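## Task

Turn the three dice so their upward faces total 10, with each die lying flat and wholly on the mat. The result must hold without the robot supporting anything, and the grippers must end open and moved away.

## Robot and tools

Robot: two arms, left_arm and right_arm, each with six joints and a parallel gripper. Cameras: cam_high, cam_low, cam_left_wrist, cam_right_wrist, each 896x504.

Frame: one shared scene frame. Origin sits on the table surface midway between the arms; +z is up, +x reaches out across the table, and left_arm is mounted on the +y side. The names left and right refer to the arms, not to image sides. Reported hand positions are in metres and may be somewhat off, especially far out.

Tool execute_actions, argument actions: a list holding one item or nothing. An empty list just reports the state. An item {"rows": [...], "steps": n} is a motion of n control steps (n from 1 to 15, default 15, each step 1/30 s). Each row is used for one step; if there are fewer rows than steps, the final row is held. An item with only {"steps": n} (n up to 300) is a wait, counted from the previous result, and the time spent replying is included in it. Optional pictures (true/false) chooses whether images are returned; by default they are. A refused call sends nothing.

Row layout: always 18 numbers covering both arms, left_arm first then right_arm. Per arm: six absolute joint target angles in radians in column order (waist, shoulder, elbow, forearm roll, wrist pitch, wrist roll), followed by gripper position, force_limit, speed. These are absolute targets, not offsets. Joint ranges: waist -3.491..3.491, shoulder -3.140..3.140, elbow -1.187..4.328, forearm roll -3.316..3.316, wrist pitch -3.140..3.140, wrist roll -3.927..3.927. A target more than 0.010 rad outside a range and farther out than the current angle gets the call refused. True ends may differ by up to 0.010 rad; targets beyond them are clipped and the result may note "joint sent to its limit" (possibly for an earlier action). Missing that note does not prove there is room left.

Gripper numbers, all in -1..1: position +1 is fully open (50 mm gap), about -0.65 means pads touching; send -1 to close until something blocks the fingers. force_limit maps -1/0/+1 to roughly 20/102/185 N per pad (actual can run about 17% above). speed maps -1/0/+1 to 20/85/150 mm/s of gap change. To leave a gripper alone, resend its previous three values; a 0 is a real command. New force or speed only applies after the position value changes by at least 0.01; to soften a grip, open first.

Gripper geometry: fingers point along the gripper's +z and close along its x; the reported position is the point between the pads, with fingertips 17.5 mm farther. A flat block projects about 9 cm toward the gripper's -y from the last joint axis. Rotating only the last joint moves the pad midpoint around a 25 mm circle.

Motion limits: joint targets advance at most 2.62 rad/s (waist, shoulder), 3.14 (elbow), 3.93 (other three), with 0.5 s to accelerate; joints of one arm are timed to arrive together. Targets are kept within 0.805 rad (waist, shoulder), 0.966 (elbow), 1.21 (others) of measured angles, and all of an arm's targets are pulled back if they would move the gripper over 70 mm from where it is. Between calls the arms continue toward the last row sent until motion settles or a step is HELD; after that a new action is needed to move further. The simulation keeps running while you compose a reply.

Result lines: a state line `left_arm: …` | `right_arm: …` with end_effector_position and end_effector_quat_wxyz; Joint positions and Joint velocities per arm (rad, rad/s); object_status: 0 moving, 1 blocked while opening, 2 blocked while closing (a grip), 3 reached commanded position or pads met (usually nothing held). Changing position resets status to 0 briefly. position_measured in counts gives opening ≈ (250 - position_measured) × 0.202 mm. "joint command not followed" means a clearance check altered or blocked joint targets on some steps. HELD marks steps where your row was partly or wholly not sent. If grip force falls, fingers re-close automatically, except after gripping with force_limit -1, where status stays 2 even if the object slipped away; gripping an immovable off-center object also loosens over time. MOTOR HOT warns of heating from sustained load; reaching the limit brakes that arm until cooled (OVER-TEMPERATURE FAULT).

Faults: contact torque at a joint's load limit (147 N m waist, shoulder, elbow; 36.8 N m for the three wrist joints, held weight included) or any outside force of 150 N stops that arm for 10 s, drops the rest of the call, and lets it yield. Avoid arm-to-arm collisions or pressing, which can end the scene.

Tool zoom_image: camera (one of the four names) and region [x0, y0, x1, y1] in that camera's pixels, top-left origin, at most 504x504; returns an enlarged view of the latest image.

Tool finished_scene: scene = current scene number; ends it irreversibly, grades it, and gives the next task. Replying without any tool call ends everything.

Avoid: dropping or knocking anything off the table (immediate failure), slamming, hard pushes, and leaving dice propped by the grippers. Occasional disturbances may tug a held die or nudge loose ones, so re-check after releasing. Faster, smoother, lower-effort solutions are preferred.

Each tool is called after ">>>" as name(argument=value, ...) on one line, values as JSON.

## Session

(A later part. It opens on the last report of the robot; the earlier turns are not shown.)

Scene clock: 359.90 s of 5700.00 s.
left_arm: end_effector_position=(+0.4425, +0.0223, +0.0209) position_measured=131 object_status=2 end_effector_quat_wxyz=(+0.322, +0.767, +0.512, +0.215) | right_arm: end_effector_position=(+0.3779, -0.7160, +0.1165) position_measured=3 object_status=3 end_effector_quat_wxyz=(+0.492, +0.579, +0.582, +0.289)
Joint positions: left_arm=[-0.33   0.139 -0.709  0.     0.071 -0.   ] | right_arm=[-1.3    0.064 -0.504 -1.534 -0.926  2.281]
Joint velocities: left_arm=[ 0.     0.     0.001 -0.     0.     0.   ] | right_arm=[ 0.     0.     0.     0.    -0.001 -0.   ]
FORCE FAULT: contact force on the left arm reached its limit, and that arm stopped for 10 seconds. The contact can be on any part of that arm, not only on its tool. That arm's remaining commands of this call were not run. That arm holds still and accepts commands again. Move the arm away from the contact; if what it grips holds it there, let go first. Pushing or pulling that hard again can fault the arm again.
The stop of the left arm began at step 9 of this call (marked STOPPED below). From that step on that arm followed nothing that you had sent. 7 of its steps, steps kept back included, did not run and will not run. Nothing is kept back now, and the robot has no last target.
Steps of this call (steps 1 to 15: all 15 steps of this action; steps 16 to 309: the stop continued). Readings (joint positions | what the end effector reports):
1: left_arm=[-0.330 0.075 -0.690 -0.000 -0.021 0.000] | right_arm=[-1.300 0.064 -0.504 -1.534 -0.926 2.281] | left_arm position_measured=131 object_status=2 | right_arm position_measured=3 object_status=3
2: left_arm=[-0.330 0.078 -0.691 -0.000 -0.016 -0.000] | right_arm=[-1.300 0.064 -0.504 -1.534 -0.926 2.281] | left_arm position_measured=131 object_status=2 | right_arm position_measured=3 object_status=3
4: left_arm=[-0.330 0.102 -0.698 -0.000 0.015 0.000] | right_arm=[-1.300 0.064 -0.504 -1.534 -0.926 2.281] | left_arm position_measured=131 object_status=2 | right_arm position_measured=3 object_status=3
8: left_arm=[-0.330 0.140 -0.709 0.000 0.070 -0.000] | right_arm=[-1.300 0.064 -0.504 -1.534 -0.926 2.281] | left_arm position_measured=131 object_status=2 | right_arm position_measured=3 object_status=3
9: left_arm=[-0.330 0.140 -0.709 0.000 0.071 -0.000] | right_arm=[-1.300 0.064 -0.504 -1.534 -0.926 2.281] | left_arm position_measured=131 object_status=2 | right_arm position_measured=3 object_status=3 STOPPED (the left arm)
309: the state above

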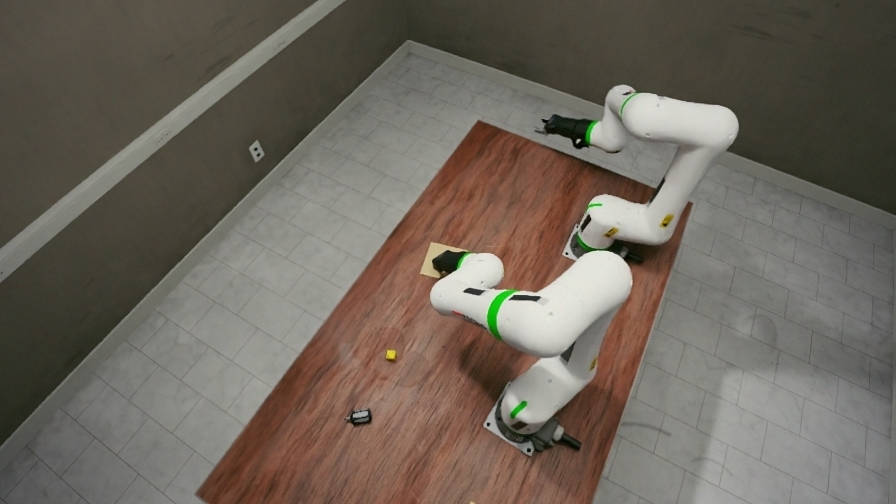

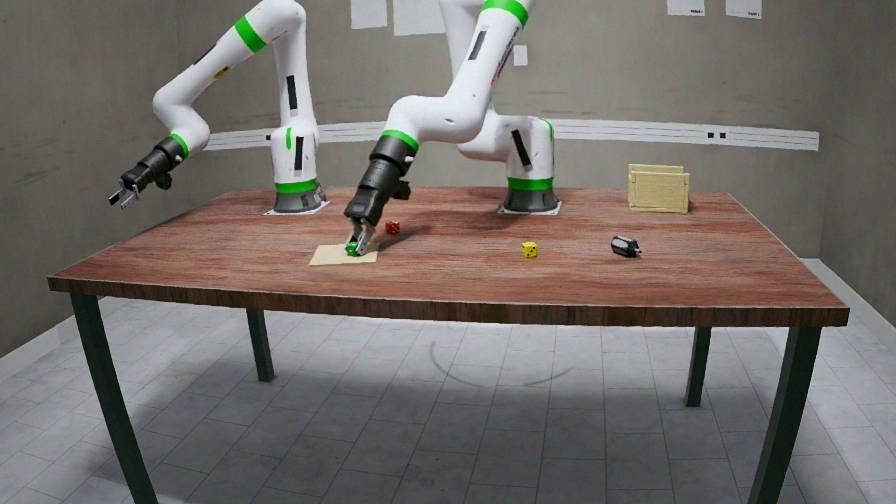

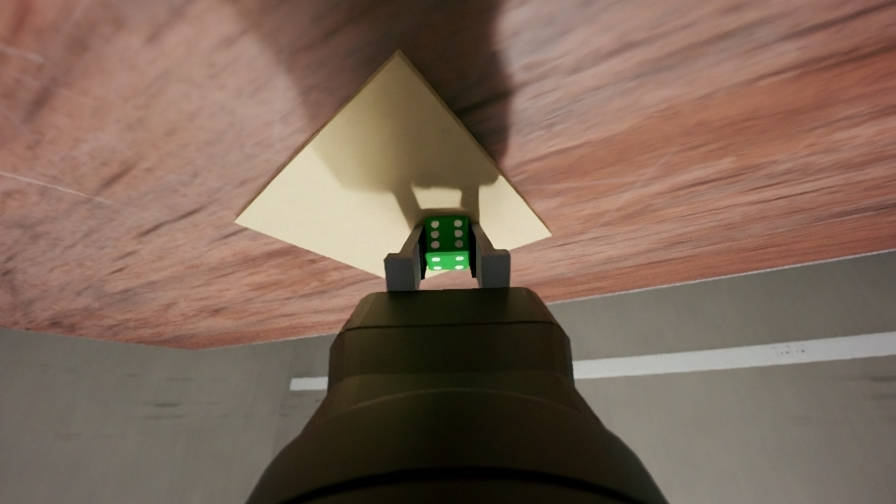

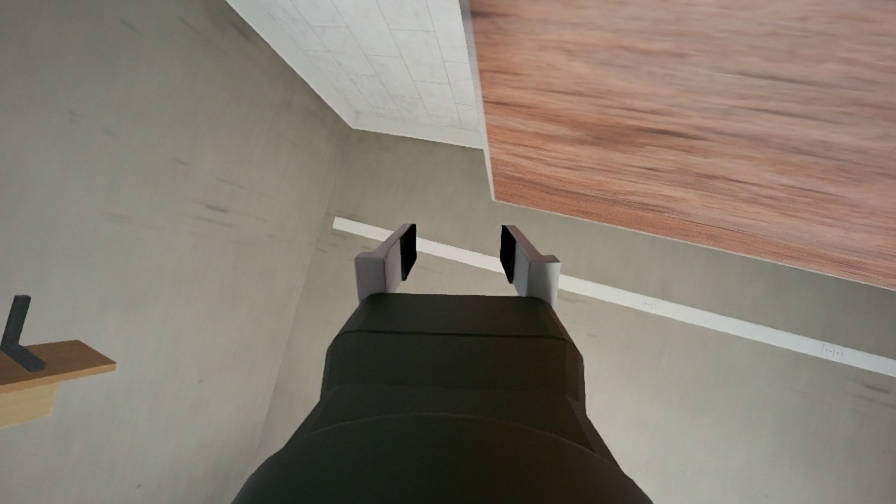

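>>> execute_actions(actions=[{"rows":[[-0.33,0.137,-0.709,0,0.068,0,1,-0.5,-0.5,-1.3,0.064,-0.504,-1.534,-0.926,2.281,1,0,0]],"steps":15}], pictures=false)

>>> execute_actions(actions=[{"rows":[[-0.33,0.075,-0.690,0,-0.021,0,1,-0.5,-0.5,-1.3,0.064,-0.504,-1.534,-0.926,2.281,1,0,0]],"steps":12}], pictures=false)

>>> execute_actions(actions=[{"rows":[[-0.33,0.1,-0.45,0,-0.6,0,1,-0.5,0,-1.3,0.064,-0.504,-1.534,-0.926,2.281,1,0,0],[-0.33,0.1,-0.45,0,-0.6,0,1,-0.5,0,-1.3,0.064,-0.504,-1.534,-0.926,2.281,1,0,0],[-0.33,0.1,-0.45,0,-0.6,0,1,-0.5,0,-1.3,0.064,-0.504,-1.534,-0.926,2.281,1,0,0],[-0.33,0.1,-0.45,0,-0.6,0,1,-0.5,0,-1.3,0.064,-0.504,-1.534,-0.926,2.281,1,0,0],[-0.36,0.3,0.08,0,-1.351,0.74,1,-0.5,0,-1.3,0.064,-0.504,-1.534,-0.926,2.281,1,0,0]],"steps":15}], pictures=false)

>>> execute_actions(actions=[{"rows":[[-0.36,0.3,0.08,0,-1.351,0.74,1,-0.5,0,-1.3,0.064,-0.504,-1.534,-0.926,2.281,1,0,0]],"steps":15}])

Scene clock: 370.80 s of 5700.00 s.
left_arm: end_effector_position=(+0.4422, +0.0226, +0.0213) position_measured=6 object_status=0 end_effector_quat_wxyz=(+0.321, +0.767, +0.512, +0.214) | right_arm: end_effector_position=(+0.3779, -0.7160, +0.1165) position_measured=3 object_status=3 end_effector_quat_wxyz=(+0.492, +0.579, +0.582, +0.289)
Joint positions: left_arm=[-0.33   0.137 -0.709  0.     0.068 -0.   ] | right_arm=[-1.3    0.064 -0.504 -1.534 -0.926  2.281]
Joint velocities: left_arm=[ 0.    -0.     0.     0.001 -0.002  0.   ] | right_arm=[ 0.001  0.001 -0.    -0.001  0.001 -0.001]
Steps of this call (steps 1 to 90: nothing new was sent; then 7.40 s passed at rest; steps 91 to 105: all 15 steps of this action). Readings (joint positions | what the end effector reports):
91: left_arm=[-0.330 0.139 -0.709 0.000 0.071 -0.000] | right_arm=[-1.300 0.064 -0.504 -1.534 -0.926 2.281] | left_arm position_measured=127 object_status=0 | right_arm position_measured=3 object_status=3
92: left_arm=[-0.330 0.139 -0.709 0.000 0.070 -0.000] | right_arm=[-1.300 0.064 -0.504 -1.534 -0.926 2.281] | left_arm position_measured=118 object_status=0 | right_arm position_measured=3 object_status=3
94: left_arm=[-0.330 0.138 -0.709 0.000 0.069 -0.000] | right_arm=[-1.300 0.064 -0.504 -1.534 -0.926 2.281] | left_arm position_measured=101 object_status=0 | right_arm position_measured=3 object_status=3
98: left_arm=[-0.330 0.137 -0.709 0.000 0.068 -0.000] | right_arm=[-1.300 0.064 -0.504 -1.534 -0.926 2.281] | left_arm position_measured=66 object_status=0 | right_arm position_measured=3 object_status=3
105: the state above

Scene clock: 371.20 s of 5700.00 s.
left_arm: end_effector_position=(+0.4401, +0.0235, +0.0462) position_measured=3 object_status=3 end_effector_quat_wxyz=(+0.318, +0.769, +0.513, +0.212) | right_arm: end_effector_position=(+0.3779, -0.7160, +0.1165) position_measured=3 object_status=3 end_effector_quat_wxyz=(+0.492, +0.579, +0.582, +0.289)
Joint positions: left_arm=[-0.33   0.075 -0.69   0.    -0.021 -0.   ] | right_arm=[-1.3    0.064 -0.504 -1.534 -0.926  2.281]
Joint velocities: left_arm=[-0.    -0.001  0.001 -0.001 -0.001 -0.   ] | right_arm=[ 0.001 -0.001 -0.    -0.001 -0.    -0.001]
Steps of this call (steps 1 to 12: all 12 steps of this action). Readings (joint positions | what the end effector reports):
1: left_arm=[-0.330 0.137 -0.709 0.000 0.068 -0.000] | right_arm=[-1.300 0.064 -0.504 -1.534 -0.926 2.281] | left_arm position_measured=3 object_status=0 | right_arm position_measured=3 object_status=3
2: left_arm=[-0.330 0.133 -0.708 0.000 0.063 -0.000] | right_arm=[-1.300 0.064 -0.504 -1.534 -0.926 2.281] | left_arm position_measured=3 object_status=0 | right_arm position_measured=3 object_status=3
4: left_arm=[-0.330 0.110 -0.701 0.000 0.029 -0.000] | right_arm=[-1.300 0.064 -0.504 -1.534 -0.926 2.281] | left_arm position_measured=3 object_status=0 | right_arm position_measured=3 object_status=3
8: left_arm=[-0.330 0.075 -0.690 0.000 -0.020 -0.000] | right_arm=[-1.300 0.064 -0.504 -1.534 -0.926 2.281] | left_arm position_measured=3 object_status=3 | right_arm position_measured=3 object_status=3
12: the state above

Scene clock: 371.70 s of 5700.00 s.
left_arm: end_effector_position=(+0.4192, +0.0189, +0.0828) position_measured=3 object_status=3 end_effector_quat_wxyz=(+0.142, +0.745, +0.648, +0.068) | right_arm: end_effector_position=(+0.3779, -0.7160, +0.1165) position_measured=3 object_status=3 end_effector_quat_wxyz=(+0.492, +0.579, +0.582, +0.289)
Joint positions: left_arm=[-0.341  0.178 -0.271 -0.    -0.806  0.265] | right_arm=[-1.3    0.064 -0.504 -1.534 -0.926  2.281]
Joint velocities: left_arm=[-0.074  0.532  1.499  0.    -2.313  1.807] | right_arm=[-0.001  0.001  0.    -0.001  0.    -0.001]
Steps of this call (steps 1 to 15: all 15 steps of this action). Readings (joint positions | what the end effector reports):
1: left_arm=[-0.330 0.075 -0.690 0.000 -0.021 -0.000] | right_arm=[-1.300 0.064 -0.504 -1.534 -0.926 2.281] | left_arm position_measured=3 object_status=3 | right_arm position_measured=3 object_status=3
2: left_arm=[-0.330 0.076 -0.688 0.000 -0.027 -0.000] | right_arm=[-1.300 0.064 -0.504 -1.534 -0.926 2.281] | left_arm position_measured=3 object_status=3 | right_arm position_measured=3 object_status=3
4: left_arm=[-0.330 0.078 -0.673 0.000 -0.062 -0.000] | right_arm=[-1.300 0.064 -0.504 -1.534 -0.926 2.281] | left_arm position_measured=3 object_status=3 | right_arm position_measured=3 object_status=3
8: left_arm=[-0.330 0.092 -0.595 0.000 -0.238 0.016] | right_arm=[-1.300 0.064 -0.504 -1.534 -0.926 2.281] | left_arm position_measured=3 object_status=3 | right_arm position_measured=3 object_status=3
15: the state above

Scene clock: 372.20 s of 5700.00 s.
left_arm: end_effector_position=(+0.3931, +0.0079, +0.1548) position_measured=3 object_status=3 end_effector_quat_wxyz=(-0.000, +0.587, +0.809, +0.000) | right_arm: end_effector_position=(+0.3779, -0.7160, +0.1165) position_measured=3 object_status=3 end_effector_quat_wxyz=(+0.492, +0.579, +0.582, +0.289)
Joint positions: left_arm=[-0.36   0.3    0.08  -0.    -1.351  0.74 ] | right_arm=[-1.3    0.064 -0.504 -1.534 -0.926  2.281]
Joint velocities: left_arm=[ 0.    -0.     0.     0.001 -0.002  0.001] | right_arm=[ 0.    -0.     0.     0.     0.001 -0.001]
Steps of this call (steps 1 to 15: all 15 steps of this action). Readings (joint positions | what the end effector reports):
1: left_arm=[-0.343 0.195 -0.221 -0.000 -0.883 0.330] | right_arm=[-1.300 0.064 -0.504 -1.534 -0.926 2.281] | left_arm position_measured=3 object_status=3 | right_arm position_measured=3 object_status=3
2: left_arm=[-0.346 0.212 -0.173 -0.000 -0.958 0.396] | right_arm=[-1.300 0.064 -0.504 -1.534 -0.926 2.281] | left_arm position_measured=3 object_status=3 | right_arm position_measured=3 object_status=3
4: left_arm=[-0.351 0.243 -0.084 -0.000 -1.096 0.518] | right_arm=[-1.300 0.064 -0.504 -1.534 -0.926 2.281] | left_arm position_measured=3 object_status=3 | right_arm position_measured=3 object_status=3
8: left_arm=[-0.358 0.286 0.041 -0.000 -1.290 0.687] | right_arm=[-1.300 0.064 -0.504 -1.534 -0.926 2.281] | left_arm position_measured=3 object_status=3 | right_arm position_measured=3 object_status=3
15: the state above

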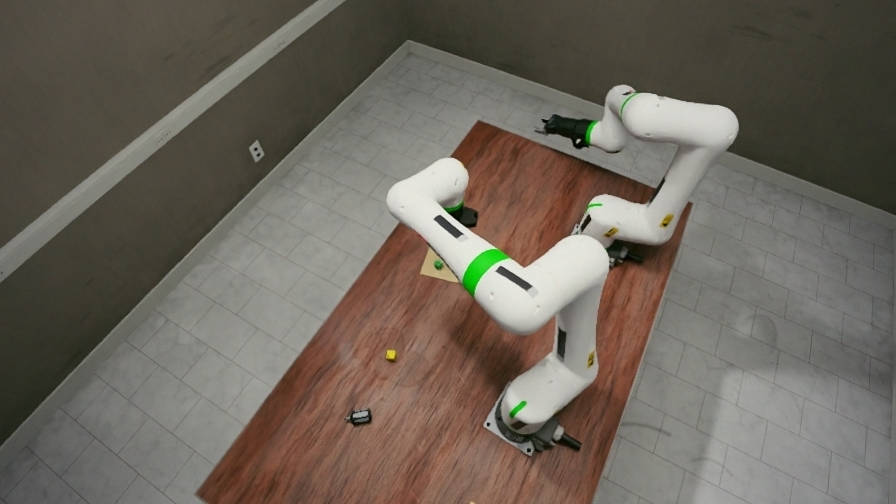

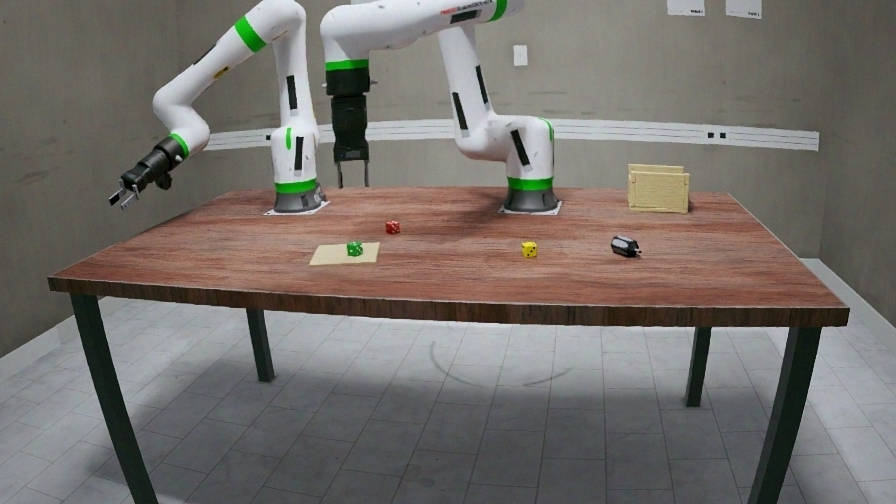

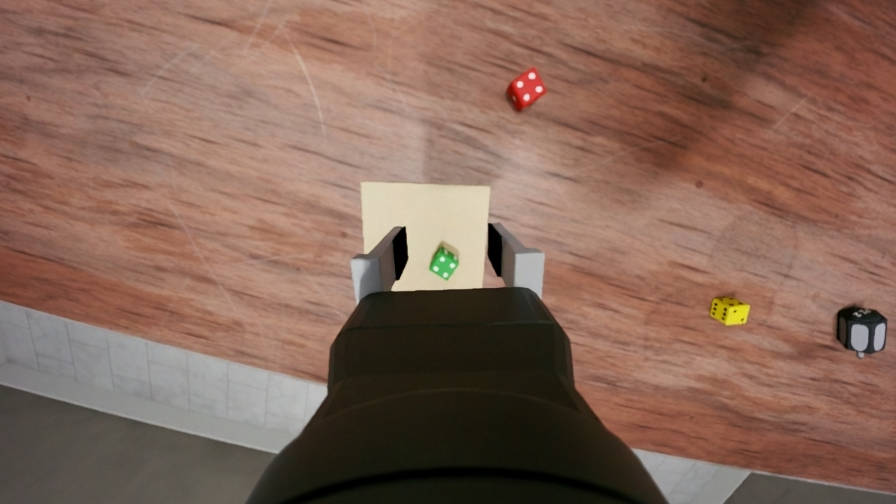

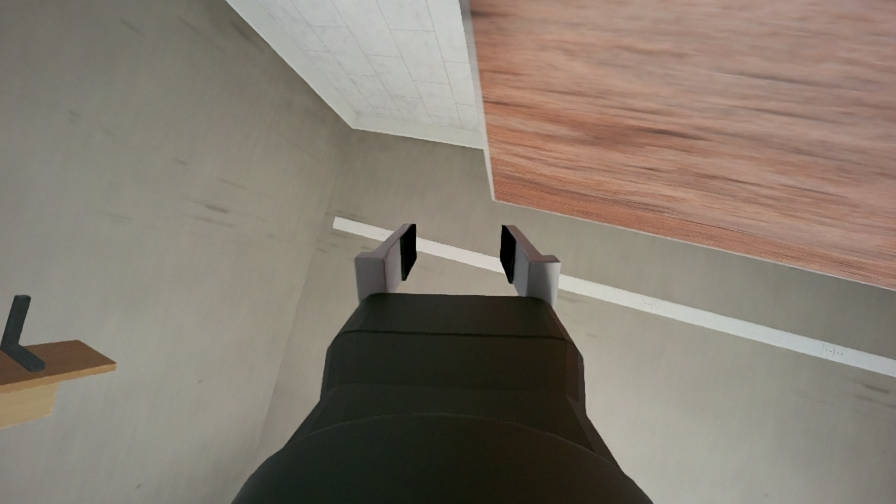

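>>> execute_actions(actions=[{"rows":[[-0.401,0.045,-0.30,0,-1.226,0.781,1,-0.5,0,-1.3,0.064,-0.504,-1.534,-0.926,2.281,1,0,0],[-0.401,0.045,-0.30,0,-1.226,0.781,1,-0.5,0,-1.3,0.064,-0.504,-1.534,-0.926,2.281,1,0,0],[-0.401,0.045,-0.30,0,-1.226,0.781,1,-0.5,0,-1.3,0.064,-0.504,-1.534,-0.926,2.281,1,0,0],[-0.401,0.045,-0.377,0,-1.148,0.781,1,-0.5,0,-1.3,0.064,-0.504,-1.534,-0.926,2.281,1,0,0]],"steps":15}], pictures=false)

>>> execute_actions(actions=[{"rows":[[-0.401,0.045,-0.377,0,-1.148,0.781,1,-0.5,0,-1.3,0.064,-0.504,-1.534,-0.926,2.281,1,0,0]],"steps":8}])

Scene clock: 405.87 s of 5700.00 s.
left_arm: end_effector_position=(+0.2749, +0.0439, +0.0977) position_measured=3 object_status=3 end_effector_quat_wxyz=(-0.000, +0.587, +0.810, -0.000) | right_arm: end_effector_position=(+0.3779, -0.7160, +0.1165) position_measured=3 object_status=3 end_effector_quat_wxyz=(+0.492, +0.579, +0.582, +0.289)
Joint positions: left_arm=[-0.397  0.067 -0.335  0.    -1.169  0.777] | right_arm=[-1.3    0.064 -0.504 -1.534 -0.926  2.281]
Joint velocities: left_arm=[-0.059 -0.364 -0.685  0.     0.329  0.058] | right_arm=[0.001 0.    0.002 0.001 0.001 0.001]
Steps of this call (steps 1 to 15: the robot went on to your last target; steps 16 to 90: nothing new was sent; then 30.17 s passed at rest; steps 91 to 105: all 15 steps of this action). Readings (joint positions | what the end effector reports):
91: left_arm=[-0.360 0.300 0.080 0.000 -1.351 0.740] | right_arm=[-1.300 0.064 -0.504 -1.534 -0.926 2.281] | left_arm position_measured=3 object_status=3 | right_arm position_measured=3 object_status=3
92: left_arm=[-0.360 0.297 0.076 0.000 -1.350 0.740] | right_arm=[-1.300 0.064 -0.504 -1.534 -0.926 2.281] | left_arm position_measured=3 object_status=3 | right_arm position_measured=3 object_status=3
94: left_arm=[-0.363 0.278 0.048 0.000 -1.340 0.744] | right_arm=[-1.300 0.064 -0.504 -1.534 -0.926 2.281] | left_arm position_measured=3 object_status=3 | right_arm position_measured=3 object_status=3
98: left_arm=[-0.377 0.198 -0.088 0.000 -1.289 0.756] | right_arm=[-1.300 0.064 -0.504 -1.534 -0.926 2.281] | left_arm position_measured=3 object_status=3 | right_arm position_measured=3 object_status=3
105: the state above

Scene clock: 406.13 s of 5700.00 s.
left_arm: end_effector_position=(+0.2629, +0.0483, +0.0905) position_measured=3 object_status=3 end_effector_quat_wxyz=(+0.000, +0.587, +0.810, +0.000) | right_arm: end_effector_position=(+0.3779, -0.7160, +0.1165) position_measured=3 object_status=3 end_effector_quat_wxyz=(+0.492, +0.579, +0.582, +0.289)
Joint positions: left_arm=[-0.401  0.045 -0.377  0.    -1.148  0.781] | right_arm=[-1.3    0.064 -0.504 -1.534 -0.926  2.281]
Joint velocities: left_arm=[-0.    -0.001 -0.001 -0.001  0.    -0.001] | right_arm=[-0.002  0.001  0.001 -0.002 -0.001 -0.001]
Steps of this call (steps 1 to 8: all 8 steps of this action). Readings (joint positions | what the end effector reports):
1: left_arm=[-0.399 0.057 -0.355 0.000 -1.159 0.779] | right_arm=[-1.300 0.064 -0.504 -1.534 -0.926 2.281] | left_arm position_measured=3 object_status=3 | right_arm position_measured=3 object_status=3
2: left_arm=[-0.400 0.050 -0.368 0.000 -1.152 0.780] | right_arm=[-1.300 0.064 -0.504 -1.534 -0.926 2.281] | left_arm position_measured=3 object_status=3 | right_arm position_measured=3 object_status=3
4: left_arm=[-0.401 0.045 -0.377 0.000 -1.148 0.781] | right_arm=[-1.300 0.064 -0.504 -1.534 -0.926 2.281] | left_arm position_measured=3 object_status=3 | right_arm position_measured=3 object_status=3
8: the state above

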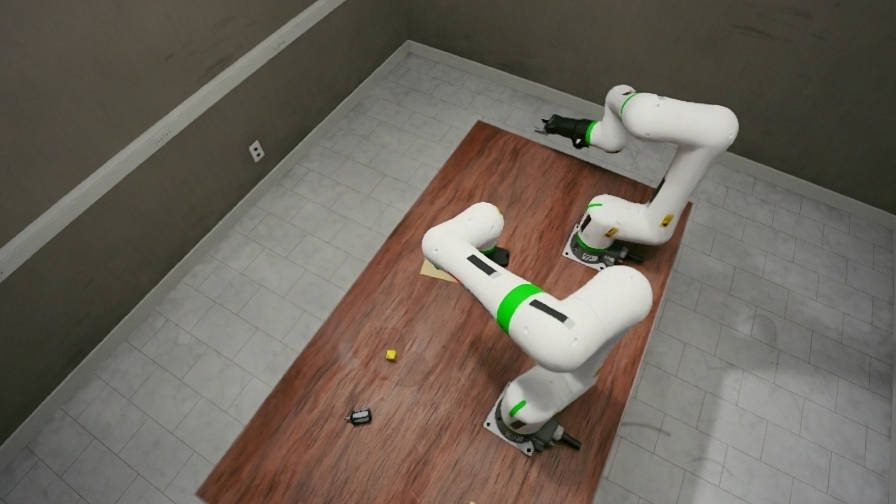

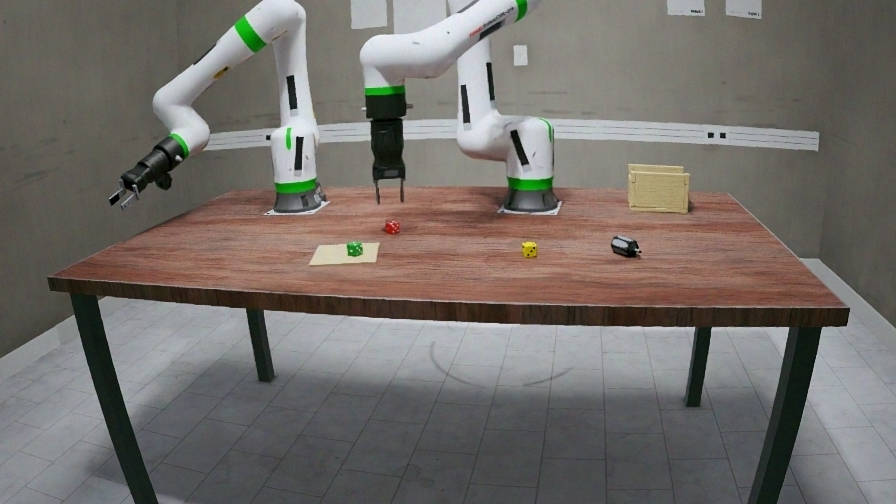

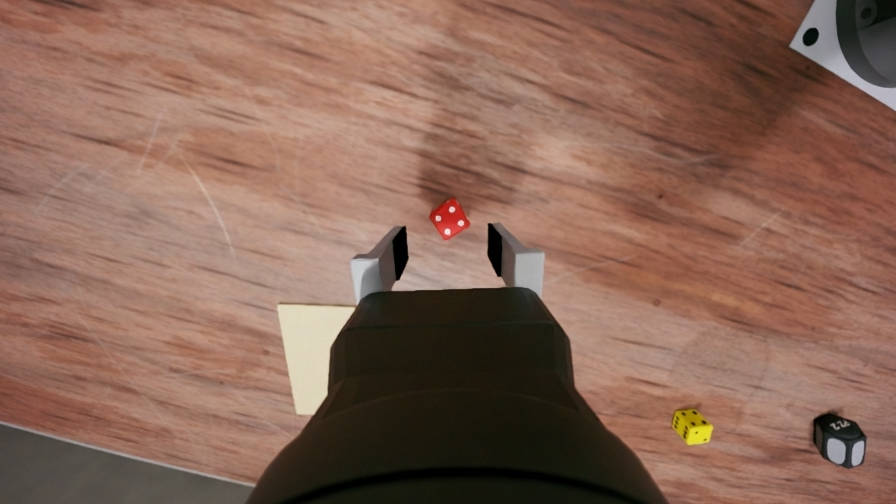

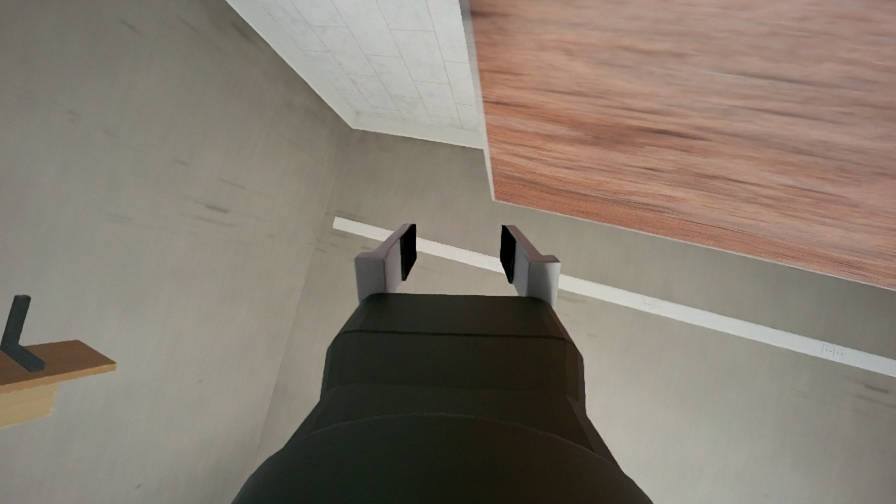

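>>> execute_actions(actions=[{"rows":[[-0.445,0.08,-0.35,0,-1.141,-0.175,1,-0.5,0,-1.3,0.064,-0.504,-1.534,-0.926,2.281,1,0,0]],"steps":15}], pictures=false)

>>> execute_actions(actions=[{"rows":[[-0.445,0.111,-0.384,0,-1.076,-0.175,1,-0.5,0,-1.3,0.064,-0.504,-1.534,-0.926,2.281,1,0,0]],"steps":12}])

Scene clock: 423.47 s of 5700.00 s.
left_arm: end_effector_position=(+0.2623, +0.0521, +0.0873) position_measured=3 object_status=3 end_effector_quat_wxyz=(-0.000, +0.851, +0.525, +0.000) | right_arm: end_effector_position=(+0.3779, -0.7160, +0.1165) position_measured=3 object_status=3 end_effector_quat_wxyz=(+0.492, +0.579, +0.582, +0.289)
Joint positions: left_arm=[-0.435  0.072 -0.356 -0.    -1.143  0.035] | right_arm=[-1.3    0.064 -0.504 -1.534 -0.926  2.281]
Joint velocities: left_arm=[-0.082  0.065  0.05  -0.001  0.012 -1.769] | right_arm=[-0.001  0.001  0.001  0.001 -0.    -0.002]
Steps of this call (steps 1 to 15: the robot went on to your last target; steps 16 to 90: nothing new was sent; then 13.83 s passed at rest; steps 91 to 105: all 15 steps of this action). Readings (joint positions | what the end effector reports):
91: left_arm=[-0.401 0.045 -0.377 -0.000 -1.148 0.781] | right_arm=[-1.300 0.064 -0.504 -1.534 -0.926 2.281] | left_arm position_measured=3 object_status=3 | right_arm position_measured=3 object_status=3
92: left_arm=[-0.401 0.045 -0.377 -0.000 -1.148 0.776] | right_arm=[-1.300 0.064 -0.504 -1.534 -0.926 2.281] | left_arm position_measured=3 object_status=3 | right_arm position_measured=3 object_status=3
94: left_arm=[-0.403 0.046 -0.376 -0.000 -1.148 0.740] | right_arm=[-1.300 0.064 -0.504 -1.534 -0.926 2.281] | left_arm position_measured=3 object_status=3 | right_arm position_measured=3 object_status=3
98: left_arm=[-0.411 0.053 -0.371 -0.000 -1.146 0.564] | right_arm=[-1.300 0.064 -0.504 -1.534 -0.926 2.281] | left_arm position_measured=3 object_status=3 | right_arm position_measured=3 object_status=3
105: the state above

Scene clock: 423.87 s of 5700.00 s.
left_arm: end_effector_position=(+0.2649, +0.0523, +0.0603) position_measured=3 object_status=3 end_effector_quat_wxyz=(-0.000, +0.903, +0.429, -0.000) | right_arm: end_effector_position=(+0.3779, -0.7160, +0.1165) position_measured=3 object_status=3 end_effector_quat_wxyz=(+0.492, +0.579, +0.582, +0.289)
Joint positions: left_arm=[-0.445  0.111 -0.384 -0.    -1.076 -0.175] | right_arm=[-1.3    0.064 -0.504 -1.534 -0.926  2.281]
Joint velocities: left_arm=[-0.001  0.    -0.     0.001  0.001  0.   ] | right_arm=[ 0.    -0.001 -0.    -0.001  0.     0.001]
Steps of this call (steps 1 to 12: all 12 steps of this action). Readings (joint positions | what the end effector reports):
1: left_arm=[-0.438 0.074 -0.354 -0.000 -1.142 -0.021] | right_arm=[-1.300 0.064 -0.504 -1.534 -0.926 2.281] | left_arm position_measured=3 object_status=3 | right_arm position_measured=3 object_status=3
2: left_arm=[-0.440 0.077 -0.354 -0.000 -1.141 -0.068] | right_arm=[-1.300 0.064 -0.504 -1.534 -0.926 2.281] | left_arm position_measured=3 object_status=3 | right_arm position_measured=3 object_status=3
4: left_arm=[-0.443 0.088 -0.359 -0.000 -1.126 -0.137] | right_arm=[-1.300 0.064 -0.504 -1.534 -0.926 2.281] | left_arm position_measured=3 object_status=3 | right_arm position_measured=3 object_status=3
8: left_arm=[-0.445 0.111 -0.384 -0.000 -1.077 -0.175] | right_arm=[-1.300 0.064 -0.504 -1.534 -0.926 2.281] | left_arm position_measured=3 object_status=3 | right_arm position_measured=3 object_status=3
12: the state above

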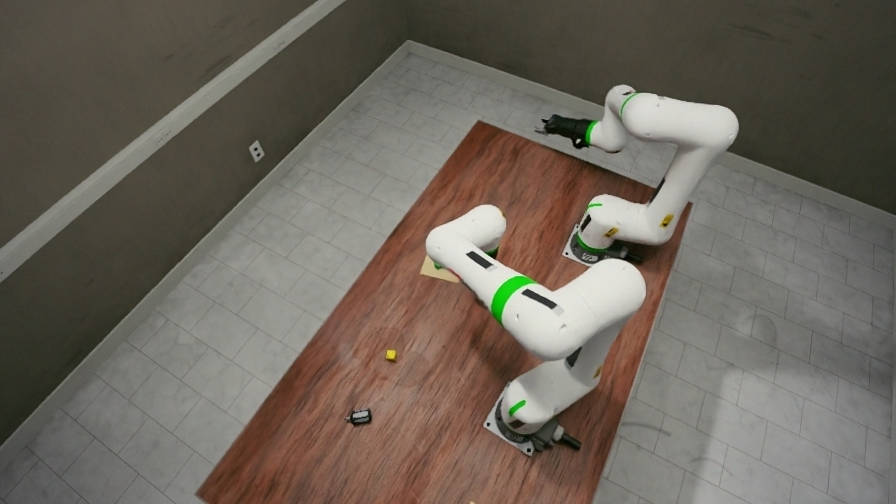

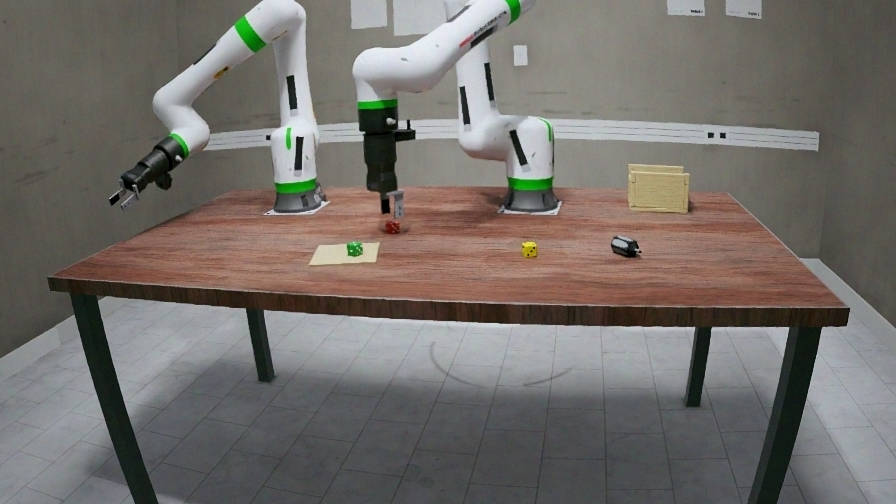

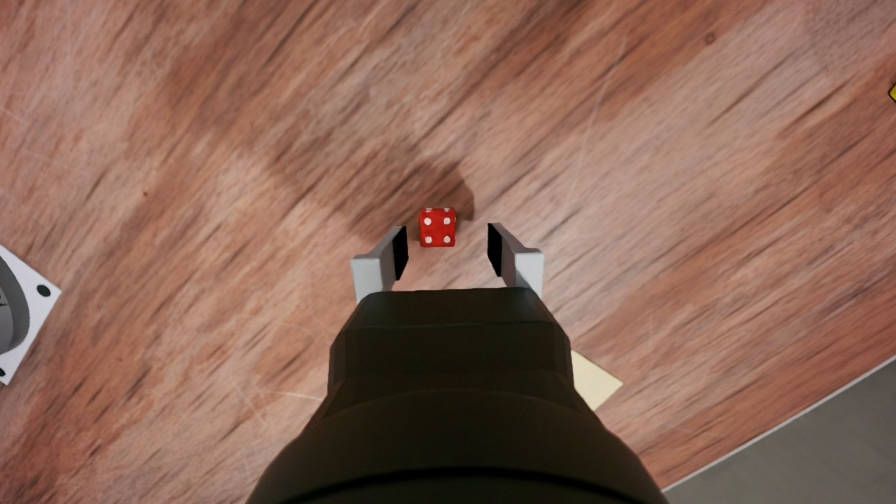

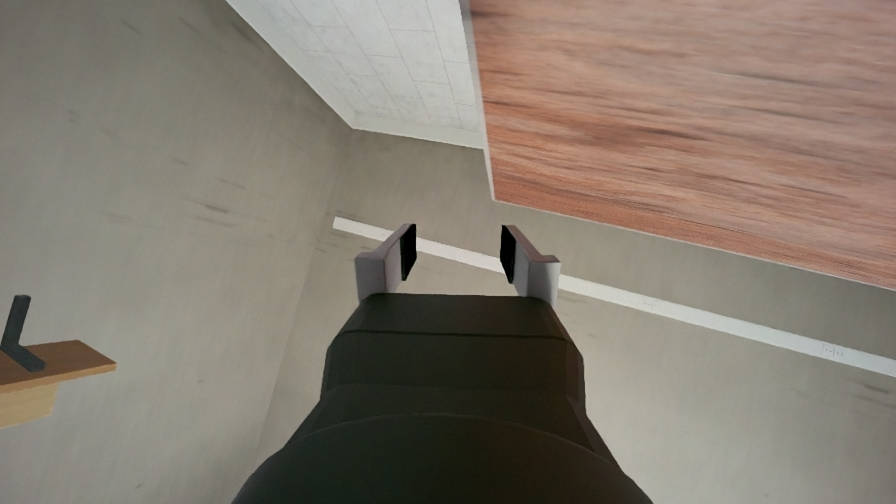

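>>> execute_actions(actions=[{"rows":[[-0.458,0.116,-0.375,0,-1.08,-0.162,1,-0.5,0,-1.3,0.064,-0.504,-1.534,-0.926,2.281,1,0,0],[-0.458,0.116,-0.375,0,-1.08,-0.162,1,-0.5,0,-1.3,0.064,-0.504,-1.534,-0.926,2.281,1,0,0],[-0.458,0.116,-0.375,0,-1.08,-0.162,1,-0.5,0,-1.3,0.064,-0.504,-1.534,-0.926,2.281,1,0,0],[-0.458,0.173,-0.417,0,-0.980,-0.162,1,-0.5,0,-1.3,0.064,-0.504,-1.534,-0.926,2.281,1,0,0]],"steps":14}])

Scene clock: 432.57 s of 5700.00 s.
left_arm: end_effector_position=(+0.2645, +0.0461, +0.0217) position_measured=3 object_status=3 end_effector_quat_wxyz=(+0.000, +0.903, +0.429, +0.000) | right_arm: end_effector_position=(+0.3779, -0.7160, +0.1165) position_measured=3 object_status=3 end_effector_quat_wxyz=(+0.492, +0.579, +0.582, +0.289)
Joint positions: left_arm=[-0.458  0.173 -0.417  0.    -0.98  -0.162] | right_arm=[-1.3    0.064 -0.504 -1.534 -0.926  2.281]
Joint velocities: left_arm=[ 0.    -0.    -0.001 -0.     0.002  0.001] | right_arm=[ 0.001 -0.001  0.001 -0.     0.     0.001]
Steps of this call (steps 1 to 15: the robot went on to your last target; steps 16 to 90: nothing new was sent; then 5.23 s passed at rest; steps 91 to 104: all 14 steps of this action). Readings (joint positions | what the end effector reports):
91: left_arm=[-0.445 0.111 -0.384 0.000 -1.076 -0.175] | right_arm=[-1.300 0.064 -0.504 -1.534 -0.926 2.281] | left_arm position_measured=3 object_status=3 | right_arm position_measured=3 object_status=3
92: left_arm=[-0.448 0.112 -0.382 0.000 -1.076 -0.172] | right_arm=[-1.300 0.064 -0.504 -1.534 -0.926 2.281] | left_arm position_measured=3 object_status=3 | right_arm position_measured=3 object_status=3
94: left_arm=[-0.456 0.116 -0.377 0.000 -1.079 -0.164] | right_arm=[-1.300 0.064 -0.504 -1.534 -0.926 2.281] | left_arm position_measured=3 object_status=3 | right_arm position_measured=3 object_status=3
98: left_arm=[-0.458 0.154 -0.402 0.000 -1.016 -0.162] | right_arm=[-1.300 0.064 -0.504 -1.534 -0.926 2.281] | left_arm position_measured=3 object_status=3 | right_arm position_measured=3 object_status=3
104: the state above

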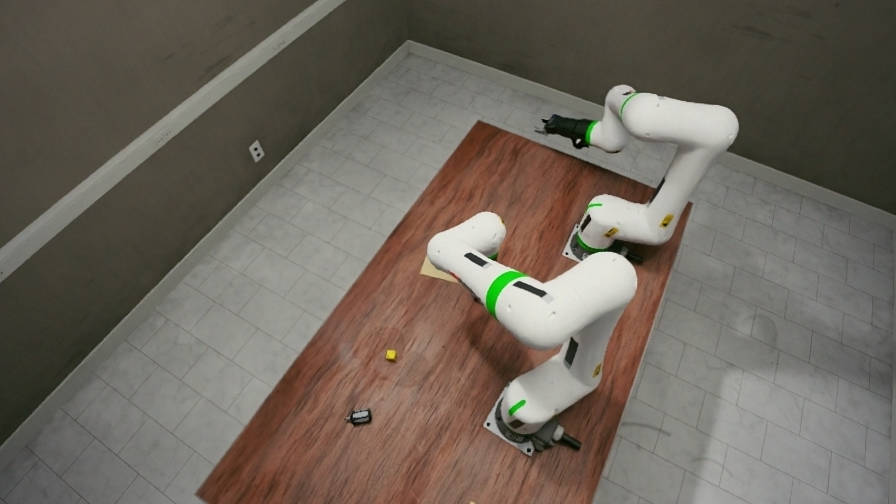

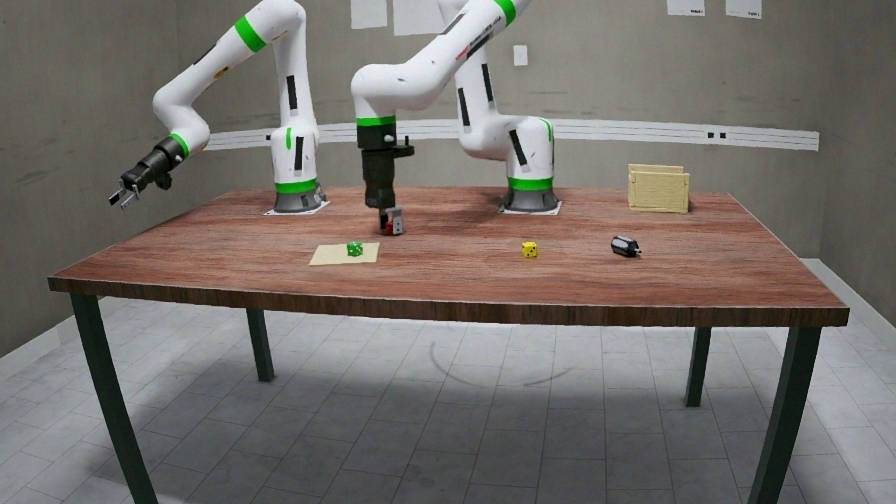

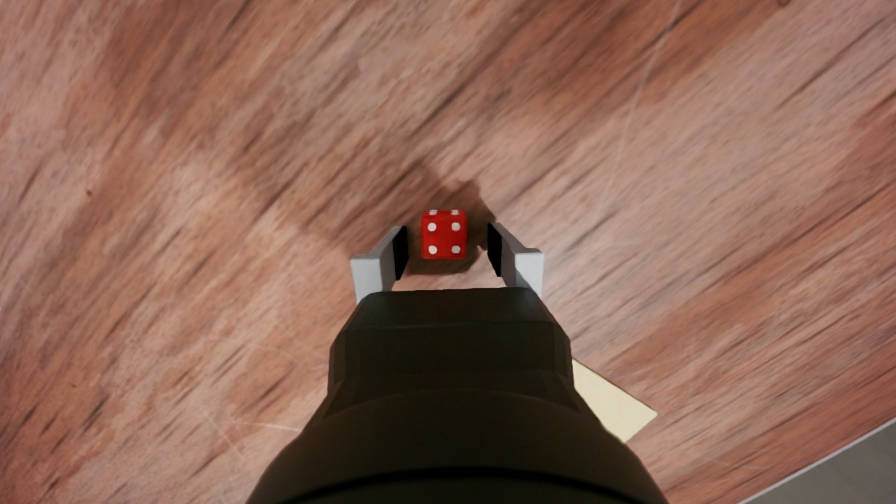

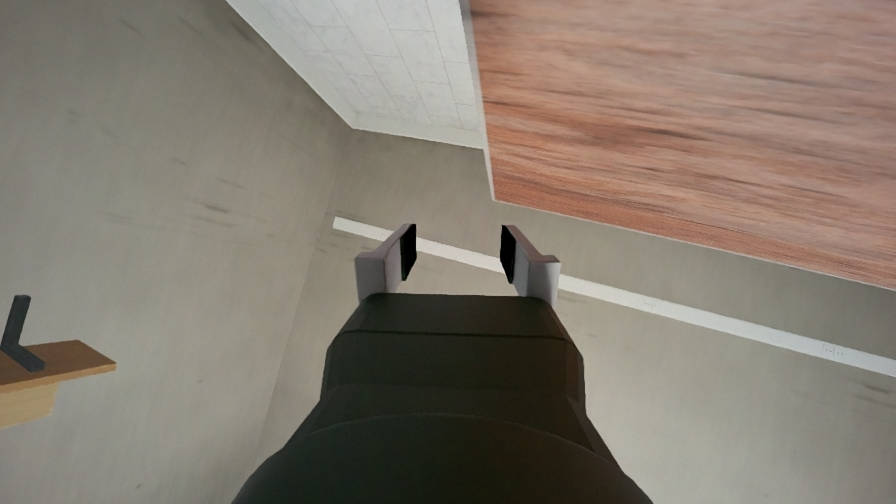

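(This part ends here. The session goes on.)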